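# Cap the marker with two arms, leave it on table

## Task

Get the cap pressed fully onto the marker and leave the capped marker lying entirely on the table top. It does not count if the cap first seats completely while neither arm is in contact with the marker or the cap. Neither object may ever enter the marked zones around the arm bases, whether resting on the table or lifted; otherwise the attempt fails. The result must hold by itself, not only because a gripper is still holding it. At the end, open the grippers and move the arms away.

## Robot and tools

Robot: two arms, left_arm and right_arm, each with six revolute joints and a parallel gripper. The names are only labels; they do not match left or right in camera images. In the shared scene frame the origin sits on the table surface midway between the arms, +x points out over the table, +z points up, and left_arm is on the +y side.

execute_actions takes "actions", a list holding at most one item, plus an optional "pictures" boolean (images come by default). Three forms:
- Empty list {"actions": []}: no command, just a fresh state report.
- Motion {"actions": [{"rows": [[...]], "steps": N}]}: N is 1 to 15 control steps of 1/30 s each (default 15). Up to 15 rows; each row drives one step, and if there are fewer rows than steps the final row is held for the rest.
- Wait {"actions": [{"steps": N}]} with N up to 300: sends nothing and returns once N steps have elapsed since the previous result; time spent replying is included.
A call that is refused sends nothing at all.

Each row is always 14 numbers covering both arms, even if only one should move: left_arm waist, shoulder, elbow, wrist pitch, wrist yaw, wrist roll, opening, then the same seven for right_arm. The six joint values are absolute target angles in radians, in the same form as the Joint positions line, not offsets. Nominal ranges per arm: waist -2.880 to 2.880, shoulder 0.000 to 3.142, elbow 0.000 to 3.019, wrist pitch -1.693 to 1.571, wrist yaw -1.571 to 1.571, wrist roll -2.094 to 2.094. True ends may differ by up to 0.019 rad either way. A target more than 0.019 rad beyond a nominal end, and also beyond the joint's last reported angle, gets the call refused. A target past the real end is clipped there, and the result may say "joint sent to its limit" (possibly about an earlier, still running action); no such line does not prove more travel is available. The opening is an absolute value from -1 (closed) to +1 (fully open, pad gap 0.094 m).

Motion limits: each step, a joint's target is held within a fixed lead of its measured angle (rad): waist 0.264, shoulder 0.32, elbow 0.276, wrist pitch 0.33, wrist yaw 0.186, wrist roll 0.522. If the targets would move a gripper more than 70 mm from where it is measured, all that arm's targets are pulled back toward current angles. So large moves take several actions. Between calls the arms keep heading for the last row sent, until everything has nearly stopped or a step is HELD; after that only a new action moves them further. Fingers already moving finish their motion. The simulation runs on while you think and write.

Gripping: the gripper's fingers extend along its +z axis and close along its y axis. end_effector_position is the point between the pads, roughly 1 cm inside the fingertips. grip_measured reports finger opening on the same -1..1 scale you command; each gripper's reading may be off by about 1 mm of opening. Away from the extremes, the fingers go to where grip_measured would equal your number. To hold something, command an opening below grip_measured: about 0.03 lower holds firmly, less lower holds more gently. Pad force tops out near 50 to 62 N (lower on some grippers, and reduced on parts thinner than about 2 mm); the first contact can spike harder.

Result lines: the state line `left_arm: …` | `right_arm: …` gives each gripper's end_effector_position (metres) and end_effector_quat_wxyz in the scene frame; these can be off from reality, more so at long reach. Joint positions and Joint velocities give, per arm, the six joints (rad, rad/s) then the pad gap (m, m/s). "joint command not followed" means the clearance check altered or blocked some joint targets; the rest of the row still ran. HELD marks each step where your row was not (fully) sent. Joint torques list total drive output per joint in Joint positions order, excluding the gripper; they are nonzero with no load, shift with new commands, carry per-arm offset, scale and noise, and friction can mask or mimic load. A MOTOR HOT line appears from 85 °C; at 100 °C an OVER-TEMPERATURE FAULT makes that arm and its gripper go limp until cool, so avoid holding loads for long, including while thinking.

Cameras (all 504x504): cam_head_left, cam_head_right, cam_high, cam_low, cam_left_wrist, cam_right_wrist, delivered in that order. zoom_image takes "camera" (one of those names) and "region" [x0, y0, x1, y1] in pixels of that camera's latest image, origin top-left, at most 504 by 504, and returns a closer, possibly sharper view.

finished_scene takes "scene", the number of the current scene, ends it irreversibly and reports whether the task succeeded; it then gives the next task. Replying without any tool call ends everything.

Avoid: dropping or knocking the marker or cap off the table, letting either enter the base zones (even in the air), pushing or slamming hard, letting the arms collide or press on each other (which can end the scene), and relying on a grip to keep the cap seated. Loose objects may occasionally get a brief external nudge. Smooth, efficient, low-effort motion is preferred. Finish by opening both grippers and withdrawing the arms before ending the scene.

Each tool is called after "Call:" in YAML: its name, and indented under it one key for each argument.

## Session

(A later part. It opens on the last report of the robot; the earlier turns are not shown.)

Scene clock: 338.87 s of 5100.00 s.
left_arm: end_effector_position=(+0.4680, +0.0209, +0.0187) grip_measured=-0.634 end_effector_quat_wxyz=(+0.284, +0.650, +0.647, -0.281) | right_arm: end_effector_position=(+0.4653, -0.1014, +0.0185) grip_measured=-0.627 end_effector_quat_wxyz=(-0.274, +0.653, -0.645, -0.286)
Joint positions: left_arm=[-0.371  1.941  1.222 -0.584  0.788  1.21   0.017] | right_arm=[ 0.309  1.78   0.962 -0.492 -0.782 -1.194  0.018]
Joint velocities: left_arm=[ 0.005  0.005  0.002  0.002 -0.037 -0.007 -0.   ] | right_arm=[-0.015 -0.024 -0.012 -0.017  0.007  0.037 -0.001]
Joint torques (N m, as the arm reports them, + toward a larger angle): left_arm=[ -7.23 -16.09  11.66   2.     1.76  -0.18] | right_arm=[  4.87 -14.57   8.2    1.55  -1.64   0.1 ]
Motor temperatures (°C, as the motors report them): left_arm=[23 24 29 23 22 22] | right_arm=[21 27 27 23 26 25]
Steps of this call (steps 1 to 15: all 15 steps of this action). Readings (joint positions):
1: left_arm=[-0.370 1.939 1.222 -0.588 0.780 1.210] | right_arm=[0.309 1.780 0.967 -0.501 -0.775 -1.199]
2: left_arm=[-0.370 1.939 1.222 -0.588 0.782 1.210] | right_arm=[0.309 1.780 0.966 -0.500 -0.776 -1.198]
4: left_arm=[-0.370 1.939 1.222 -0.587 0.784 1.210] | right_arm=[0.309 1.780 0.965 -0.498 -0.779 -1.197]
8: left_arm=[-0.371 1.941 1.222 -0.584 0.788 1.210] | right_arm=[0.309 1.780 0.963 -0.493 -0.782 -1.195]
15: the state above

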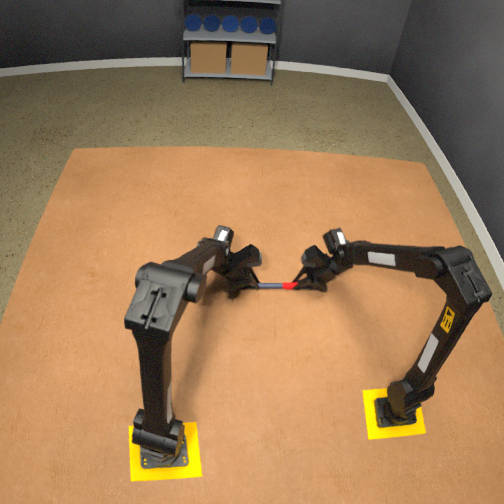

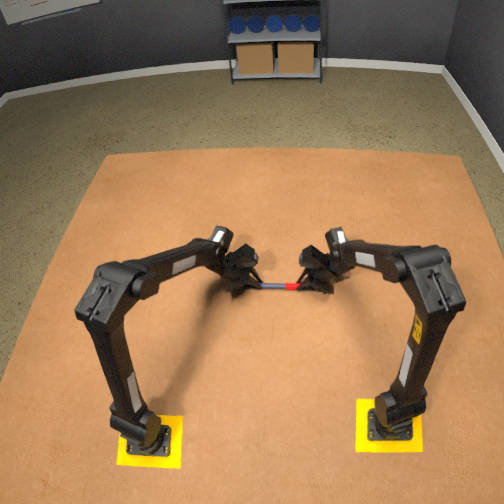

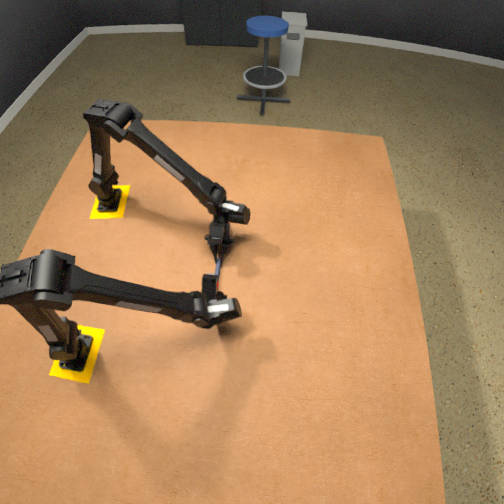

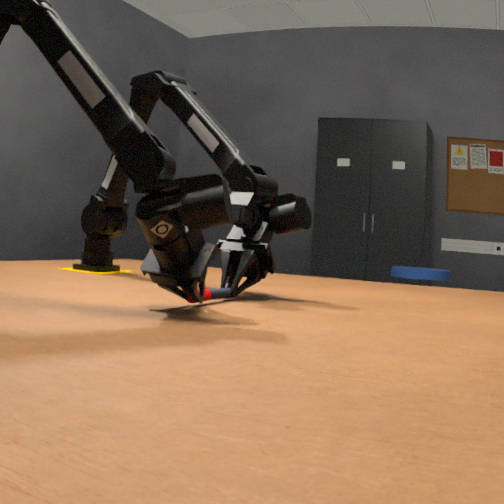

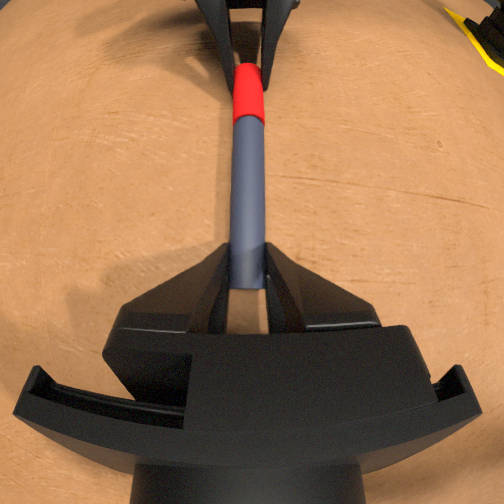

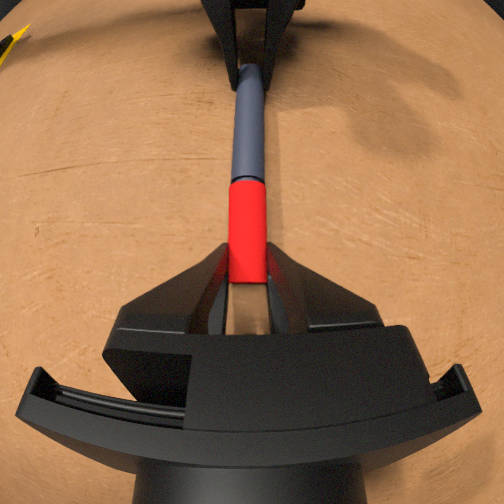

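Still ~3 mm gap; press more.

Call:
execute_actions:
  actions:
    - {"rows":[[-0.452,1.947,1.26,-0.545,0.816,1.196,-0.69,0.375,1.8,0.97,-0.46,-0.818,-1.188,-0.68],[-0.456,1.947,1.26,-0.544,0.817,1.196,-0.69,0.38,1.8,0.972,-0.459,-0.819,-1.188,-0.68],[-0.46,1.946,1.26,-0.543,0.818,1.196,-0.69,0.385,1.799,0.974,-0.458,-0.82,-1.188,-0.68],[-0.464,1.946,1.26,-0.542,0.819,1.196,-0.69,0.39,1.799,0.976,-0.457,-0.821,-1.188,-0.68],[-0.468,1.945,1.26,-0.541,0.82,1.196,-0.69,0.395,1.798,0.978,-0.456,-0.822,-1.188,-0.68],[-0.472,1.945,1.26,-0.54,0.821,1.196,-0.69,0.4,1.798,0.98,-0.455,-0.823,-1.188,-0.68],[-0.476,1.945,1.26,-0.539,0.822,1.196,-0.69,0.405,1.798,0.98,-0.454,-0.824,-1.188,-0.68],[-0.48,1.945,1.26,-0.538,0.823,1.196,-0.69,0.41,1.798,0.98,-0.453,-0.825,-1.188,-0.68],[-0.484,1.945,1.26,-0.537,0.824,1.196,-0.69,0.414,1.798,0.98,-0.452,-0.826,-1.188,-0.68]],"steps":15}

Call:
zoom_image:
  camera: "cam_right_wrist"
  region: [200,130,300,230]

Scene clock: 353.77 s of 5100.00 s.
left_arm: end_effector_position=(+0.4674, +0.0188, +0.0183) grip_measured=-0.634 end_effector_quat_wxyz=(+0.284, +0.651, +0.645, -0.281) | right_arm: end_effector_position=(+0.4642, -0.0988, +0.0181) grip_measured=-0.627 end_effector_quat_wxyz=(-0.273, +0.655, -0.644, -0.286)
Joint positions: left_arm=[-0.375  1.942  1.222 -0.582  0.786  1.209  0.017] | right_arm=[ 0.316  1.781  0.962 -0.489 -0.78  -1.191  0.018]
Joint velocities: left_arm=[-0.024 -0.015 -0.007 -0.017  0.007 -0.022 -0.   ] | right_arm=[-0.005  0.005 -0.007 -0.012 -0.022  0.037  0.   ]
Joint torques (N m, as the arm reports them, + toward a larger angle): left_arm=[-10.22 -16.39  11.65   2.28   2.2   -0.18] | right_arm=[  8.06 -15.08   9.49   1.83  -1.98   0.11]
Motor temperatures (°C, as the motors report them): left_arm=[23 24 29 23 23 22] | right_arm=[21 27 27 23 28 25]
Steps of this call (steps 1 to 15: the robot went on to your last target; steps 16 to 90: nothing new was sent; then 11.40 s passed at rest; steps 91 to 105: all 15 steps of this action). Readings (joint positions):
91: left_arm=[-0.371 1.941 1.222 -0.584 0.788 1.210] | right_arm=[0.309 1.780 0.962 -0.492 -0.782 -1.194]
92: left_arm=[-0.372 1.941 1.222 -0.584 0.788 1.210] | right_arm=[0.309 1.780 0.962 -0.492 -0.782 -1.194]
94: left_arm=[-0.374 1.941 1.222 -0.582 0.789 1.209] | right_arm=[0.312 1.780 0.962 -0.491 -0.784 -1.193]
98: left_arm=[-0.375 1.942 1.222 -0.582 0.787 1.209] | right_arm=[0.315 1.781 0.962 -0.490 -0.782 -1.192]
105: the state above

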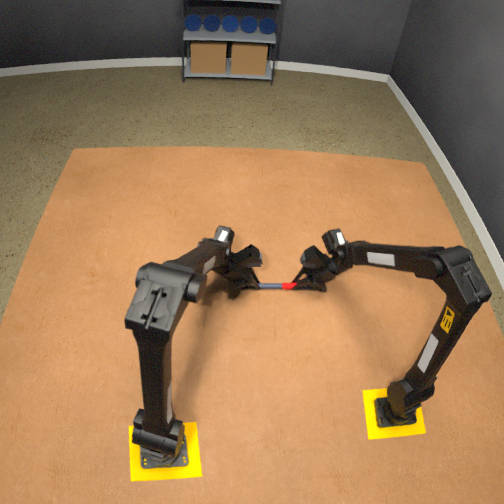

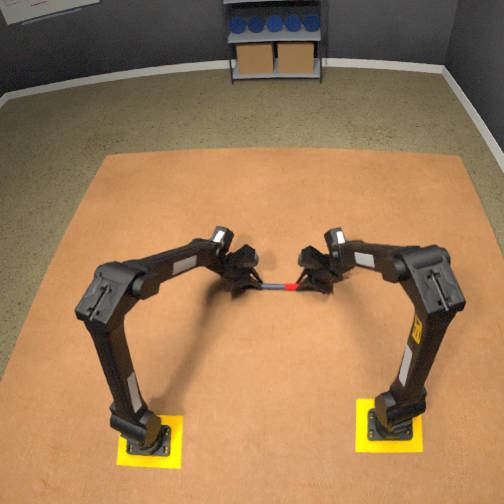

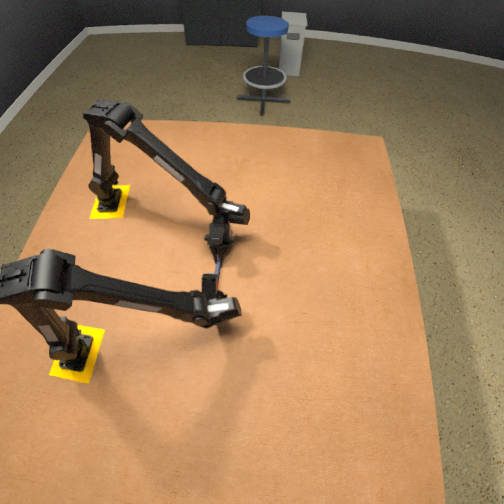

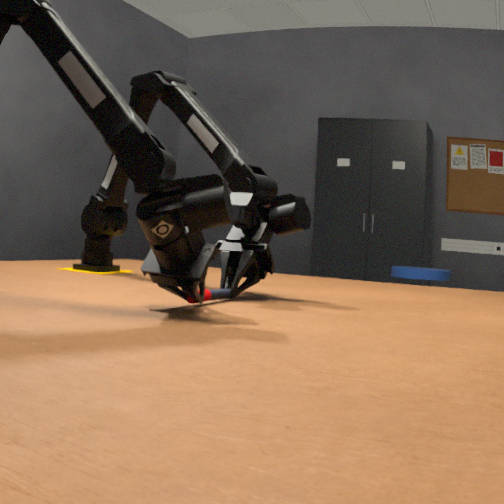

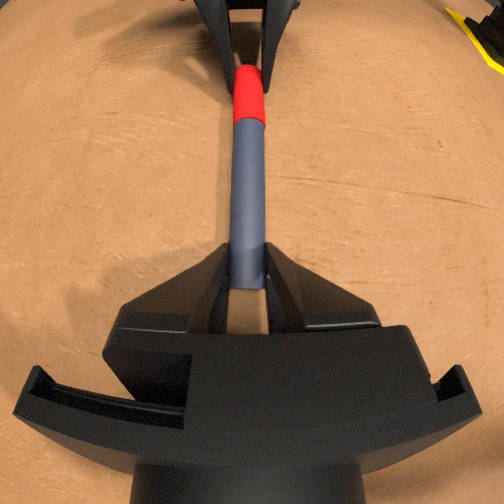

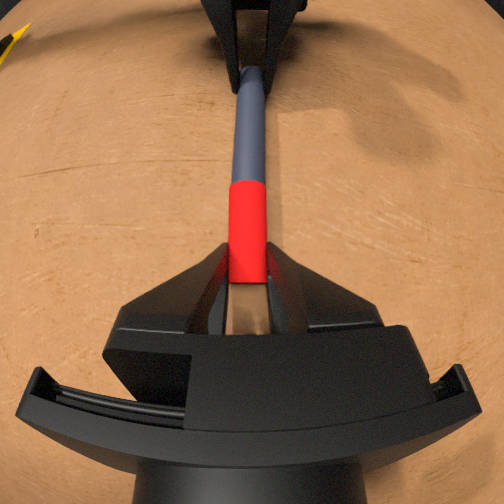

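Region (200, 130, 300, 230) of cam_right_wrist's 504x504 image, scaled by 5.040, with more detail than that image has.

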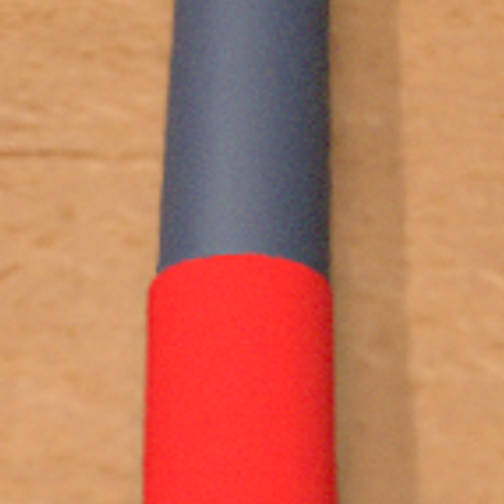

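Seated. Relax, lower slightly, release.

Call:
execute_actions:
  actions:
    - {"rows":[[-0.47,1.946,1.26,-0.541,0.82,1.197,-0.69,0.402,1.799,0.979,-0.455,-0.82,-1.188,-0.68],[-0.456,1.947,1.26,-0.545,0.815,1.198,-0.69,0.39,1.8,0.978,-0.458,-0.815,-1.188,-0.68],[-0.442,1.948,1.26,-0.549,0.81,1.199,-0.69,0.378,1.801,0.977,-0.461,-0.81,-1.188,-0.68],[-0.428,1.949,1.26,-0.553,0.805,1.2,-0.69,0.366,1.802,0.976,-0.464,-0.805,-1.188,-0.68],[-0.414,1.95,1.26,-0.557,0.8,1.201,-0.69,0.354,1.803,0.975,-0.467,-0.8,-1.188,-0.68],[-0.4,1.951,1.26,-0.561,0.795,1.202,-0.69,0.342,1.804,0.974,-0.47,-0.794,-1.188,-0.68],[-0.389,1.953,1.26,-0.565,0.791,1.203,-0.69,0.33,1.805,0.972,-0.474,-0.788,-1.188,-0.68],[-0.38,1.955,1.26,-0.568,0.788,1.205,-0.68,0.32,1.807,0.97,-0.477,-0.783,-1.188,-0.67],[-0.378,1.956,1.26,-0.57,0.788,1.205,-0.67,0.318,1.808,0.968,-0.478,-0.783,-1.188,-0.66],[-0.378,1.956,1.26,-0.57,0.788,1.205,-0.66,0.318,1.808,0.968,-0.478,-0.783,-1.188,-0.65],[-0.378,1.956,1.26,-0.57,0.788,1.205,-0.65,0.318,1.808,0.968,-0.478,-0.783,-1.188,-0.64],[-0.378,1.956,1.26,-0.57,0.788,1.205,-0.63,0.318,1.808,0.968,-0.478,-0.783,-1.188,-0.62],[-0.378,1.956,1.26,-0.57,0.788,1.205,-0.6,0.318,1.808,0.968,-0.478,-0.783,-1.188,-0.59],[-0.378,1.956,1.26,-0.57,0.788,1.205,-0.5,0.318,1.808,0.968,-0.478,-0.783,-1.188,-0.5],[-0.378,1.956,1.26,-0.57,0.788,1.205,-0.35,0.318,1.808,0.968,-0.478,-0.783,-1.188,-0.35]],"steps":15}
  pictures: false

Call:
execute_actions:
  actions:
    - {"rows":[[-0.378,1.956,1.26,-0.57,0.788,1.205,-0.2,0.318,1.808,0.968,-0.478,-0.783,-1.188,-0.2],[-0.378,1.95,1.26,-0.57,0.788,1.205,-0.1,0.318,1.8,0.968,-0.478,-0.783,-1.188,-0.1],[-0.378,1.94,1.26,-0.575,0.788,1.205,0,0.318,1.79,0.968,-0.483,-0.783,-1.188,0],[-0.378,1.93,1.26,-0.58,0.788,1.205,0,0.318,1.78,0.968,-0.49,-0.783,-1.188,0],[-0.375,1.915,1.26,-0.59,0.788,1.205,0,0.315,1.765,0.968,-0.5,-0.783,-1.188,0],[-0.37,1.9,1.26,-0.6,0.788,1.205,0,0.31,1.75,0.968,-0.51,-0.783,-1.188,0],[-0.36,1.88,1.26,-0.61,0.788,1.205,0,0.3,1.73,0.968,-0.52,-0.783,-1.188,0],[-0.345,1.86,1.26,-0.62,0.788,1.205,0,0.285,1.71,0.968,-0.53,-0.783,-1.188,0],[-0.325,1.84,1.26,-0.63,0.788,1.205,0,0.265,1.69,0.968,-0.54,-0.783,-1.188,0],[-0.3,1.82,1.26,-0.63,0.788,1.205,0,0.24,1.67,0.968,-0.54,-0.783,-1.188,0],[-0.27,1.79,1.26,-0.63,0.788,1.205,0,0.21,1.64,0.968,-0.54,-0.783,-1.188,0],[-0.24,1.76,1.26,-0.63,0.788,1.205,0,0.18,1.61,0.968,-0.54,-0.783,-1.188,0],[-0.21,1.73,1.26,-0.63,0.788,1.205,0,0.15,1.58,0.968,-0.54,-0.783,-1.188,0],[-0.18,1.7,1.26,-0.63,0.788,1.205,0,0.12,1.55,0.968,-0.54,-0.783,-1.188,0],[-0.15,1.67,1.26,-0.63,0.788,1.205,0,0.09,1.52,0.968,-0.54,-0.783,-1.188,0]],"steps":15}
  pictures: false

Call:
execute_actions:
  actions:
    - {"rows":[[-0.12,1.64,1.26,-0.63,0.788,1.205,0,0.06,1.49,0.968,-0.54,-0.783,-1.188,0],[-0.09,1.62,1.26,-0.63,0.788,1.205,0,0.03,1.47,0.968,-0.54,-0.783,-1.188,0],[-0.06,1.6,1.26,-0.63,0.788,1.205,0,0,1.45,0.968,-0.54,-0.783,-1.188,0],[-0.03,1.58,1.26,-0.63,0.788,1.205,0,-0.03,1.43,0.968,-0.54,-0.783,-1.188,0],[0,1.57,1.26,-0.63,0.788,1.205,0,-0.05,1.42,0.968,-0.54,-0.783,-1.188,0]],"steps":15}

Scene clock: 390.43 s of 5100.00 s.
left_arm: end_effector_position=(+0.4670, +0.0196, +0.0145) grip_measured=-0.418 end_effector_quat_wxyz=(+0.281, +0.650, +0.647, -0.282) | right_arm: end_effector_position=(+0.4645, -0.1005, +0.0155) grip_measured=-0.417 end_effector_quat_wxyz=(-0.271, +0.653, -0.646, -0.287)
Joint positions: left_arm=[-0.374  1.949  1.222 -0.582  0.785  1.209  0.027] | right_arm=[ 0.312  1.787  0.962 -0.489 -0.779 -1.191  0.027]
Joint velocities: left_arm=[-0.015 -0.005 -0.022 -0.012  0.051 -0.051  0.132] | right_arm=[ 0.005 -0.005  0.012  0.027 -0.066 -0.007  0.131]
Joint torques (N m, as the arm reports them, + toward a larger angle): left_arm=[ -0.45 -15.91  11.6    0.83   0.69  -0.08] | right_arm=[  1.15 -14.     8.1    0.7   -0.47   0.09]
Motor temperatures (°C, as the motors report them): left_arm=[23 24 29 23 26 22] | right_arm=[22 27 28 23 33 25]
Steps of this call (steps 1 to 15: the robot went on to your last target; steps 16 to 90: nothing new was sent; then 33.17 s passed at rest; steps 91 to 105: all 15 steps of this action). Readings (joint positions):
91: left_arm=[-0.375 1.943 1.222 -0.582 0.785 1.209] | right_arm=[0.316 1.781 0.962 -0.489 -0.778 -1.191]
92: left_arm=[-0.375 1.943 1.222 -0.582 0.784 1.209] | right_arm=[0.316 1.781 0.962 -0.489 -0.776 -1.191]
94: left_arm=[-0.375 1.943 1.222 -0.582 0.781 1.209] | right_arm=[0.316 1.781 0.962 -0.489 -0.773 -1.191]
98: left_arm=[-0.374 1.944 1.222 -0.582 0.778 1.209] | right_arm=[0.312 1.783 0.962 -0.489 -0.771 -1.191]
105: the state above

Scene clock: 390.93 s of 5100.00 s.
left_arm: end_effector_position=(+0.4925, +0.0611, +0.0928) grip_measured=-0.003 end_effector_quat_wxyz=(+0.338, +0.635, +0.652, -0.241) | right_arm: end_effector_position=(+0.4989, -0.1558, +0.0867) grip_measured=-0.003 end_effector_quat_wxyz=(-0.337, +0.623, -0.665, -0.238)
Joint positions: left_arm=[-0.292  1.801  1.222 -0.61   0.786  1.209  0.047] | right_arm=[ 0.184  1.628  0.962 -0.524 -0.781 -1.191  0.047]
Joint velocities: left_arm=[ 0.62  -0.669 -0.022 -0.022 -0.007 -0.007 -0.001] | right_arm=[-0.943 -0.894 -0.017  0.002 -0.066  0.037 -0.001]
Joint torques (N m, as the arm reports them, + toward a larger angle): left_arm=[  2.51 -17.42  10.92   0.09   0.65  -0.07] | right_arm=[ -0.33 -17.77   9.42   0.39  -0.4    0.1 ]
Motor temperatures (°C, as the motors report them): left_arm=[23 24 29 23 26 22] | right_arm=[22 27 28 23 33 25]
Steps of this call (steps 1 to 15: all 15 steps of this action). Readings (joint positions):
1: left_arm=[-0.374 1.949 1.222 -0.582 0.785 1.209] | right_arm=[0.313 1.787 0.962 -0.489 -0.780 -1.191]
2: left_arm=[-0.374 1.949 1.222 -0.582 0.785 1.209] | right_arm=[0.313 1.787 0.962 -0.489 -0.780 -1.191]
4: left_arm=[-0.374 1.949 1.222 -0.582 0.786 1.209] | right_arm=[0.313 1.787 0.962 -0.489 -0.781 -1.191]
8: left_arm=[-0.374 1.933 1.222 -0.593 0.786 1.209] | right_arm=[0.311 1.777 0.962 -0.500 -0.781 -1.191]
15: the state above

Scene clock: 391.43 s of 5100.00 s.
left_arm: end_effector_position=(+0.5268, +0.2393, +0.2275) grip_measured=-0.003 end_effector_quat_wxyz=(+0.450, +0.548, +0.696, -0.106) | right_arm: end_effector_position=(+0.5299, -0.2709, +0.1926) grip_measured=-0.003 end_effector_quat_wxyz=(+0.439, -0.561, +0.690, +0.127)
Joint positions: left_arm=[ 0.027  1.554  1.222 -0.611  0.786  1.209  0.047] | right_arm=[-0.057  1.399  0.962 -0.524 -0.781 -1.191  0.047]
Joint velocities: left_arm=[-0.103  0.015 -0.027 -0.002 -0.022 -0.022  0.001] | right_arm=[ 0.112  0.034 -0.002 -0.012 -0.066  0.007  0.001]
Joint torques (N m, as the arm reports them, + toward a larger angle): left_arm=[ -2.03 -11.7   13.98   0.05   0.6   -0.11] | right_arm=[  1.14 -10.4   11.05   0.51  -0.38   0.14]
Motor temperatures (°C, as the motors report them): left_arm=[23 24 29 23 26 22] | right_arm=[22 27 28 23 33 25]
Steps of this call (steps 1 to 15: all 15 steps of this action). Readings (joint positions):
1: left_arm=[-0.270 1.778 1.222 -0.610 0.786 1.209] | right_arm=[0.151 1.597 0.962 -0.524 -0.781 -1.191]
2: left_arm=[-0.245 1.754 1.222 -0.610 0.786 1.209] | right_arm=[0.116 1.564 0.962 -0.524 -0.781 -1.191]
4: left_arm=[-0.192 1.708 1.222 -0.610 0.786 1.209] | right_arm=[0.041 1.499 0.962 -0.524 -0.781 -1.191]
8: left_arm=[-0.069 1.621 1.222 -0.610 0.786 1.209] | right_arm=[-0.075 1.404 0.962 -0.524 -0.781 -1.191]
15: the state above

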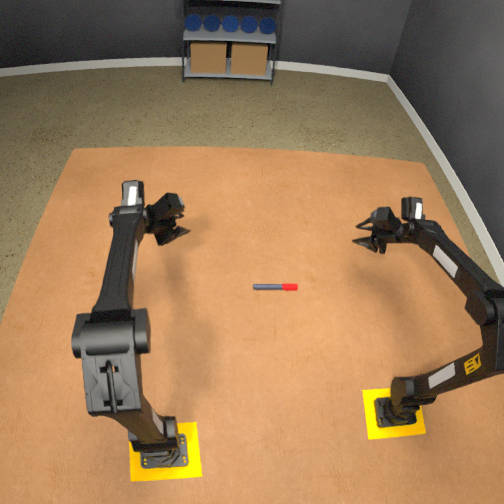

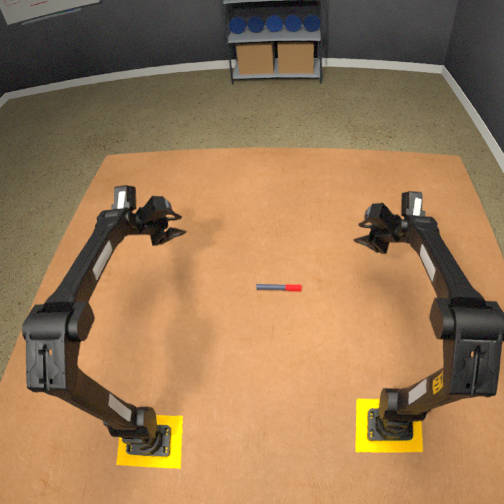

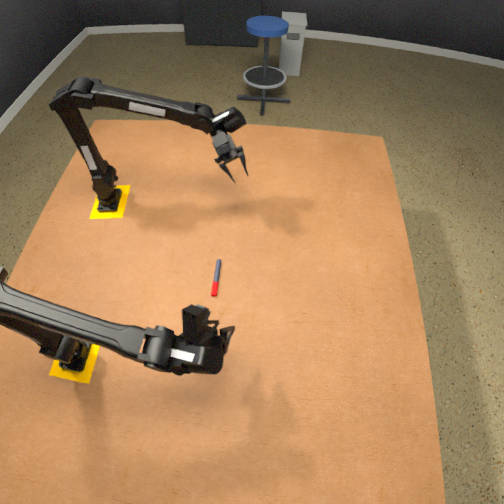

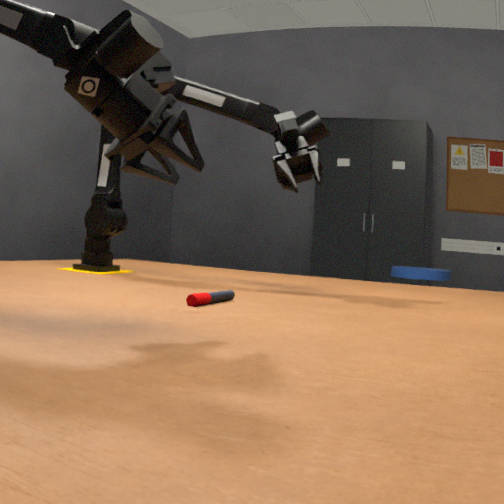

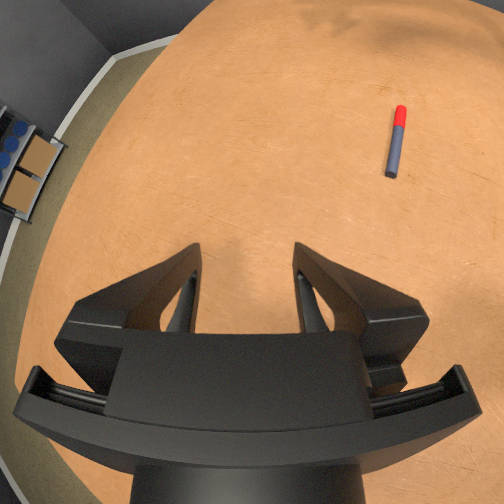

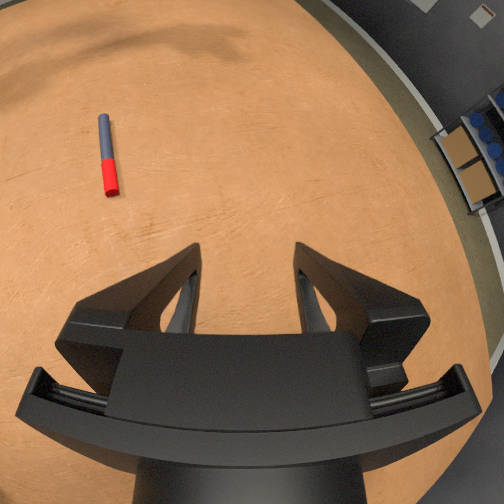

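Call:
zoom_image:
  camera: "cam_right_wrist"
  region: [70,120,150,200]

Region (70, 120, 150, 200) of cam_right_wrist's 504x504 image, scaled by 6.300, with more detail than that image has.

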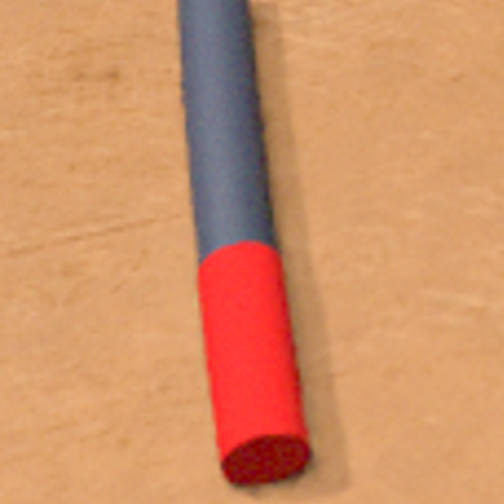

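Call:
finished_scene:
  scene: 2

The scene is finished: the task was done.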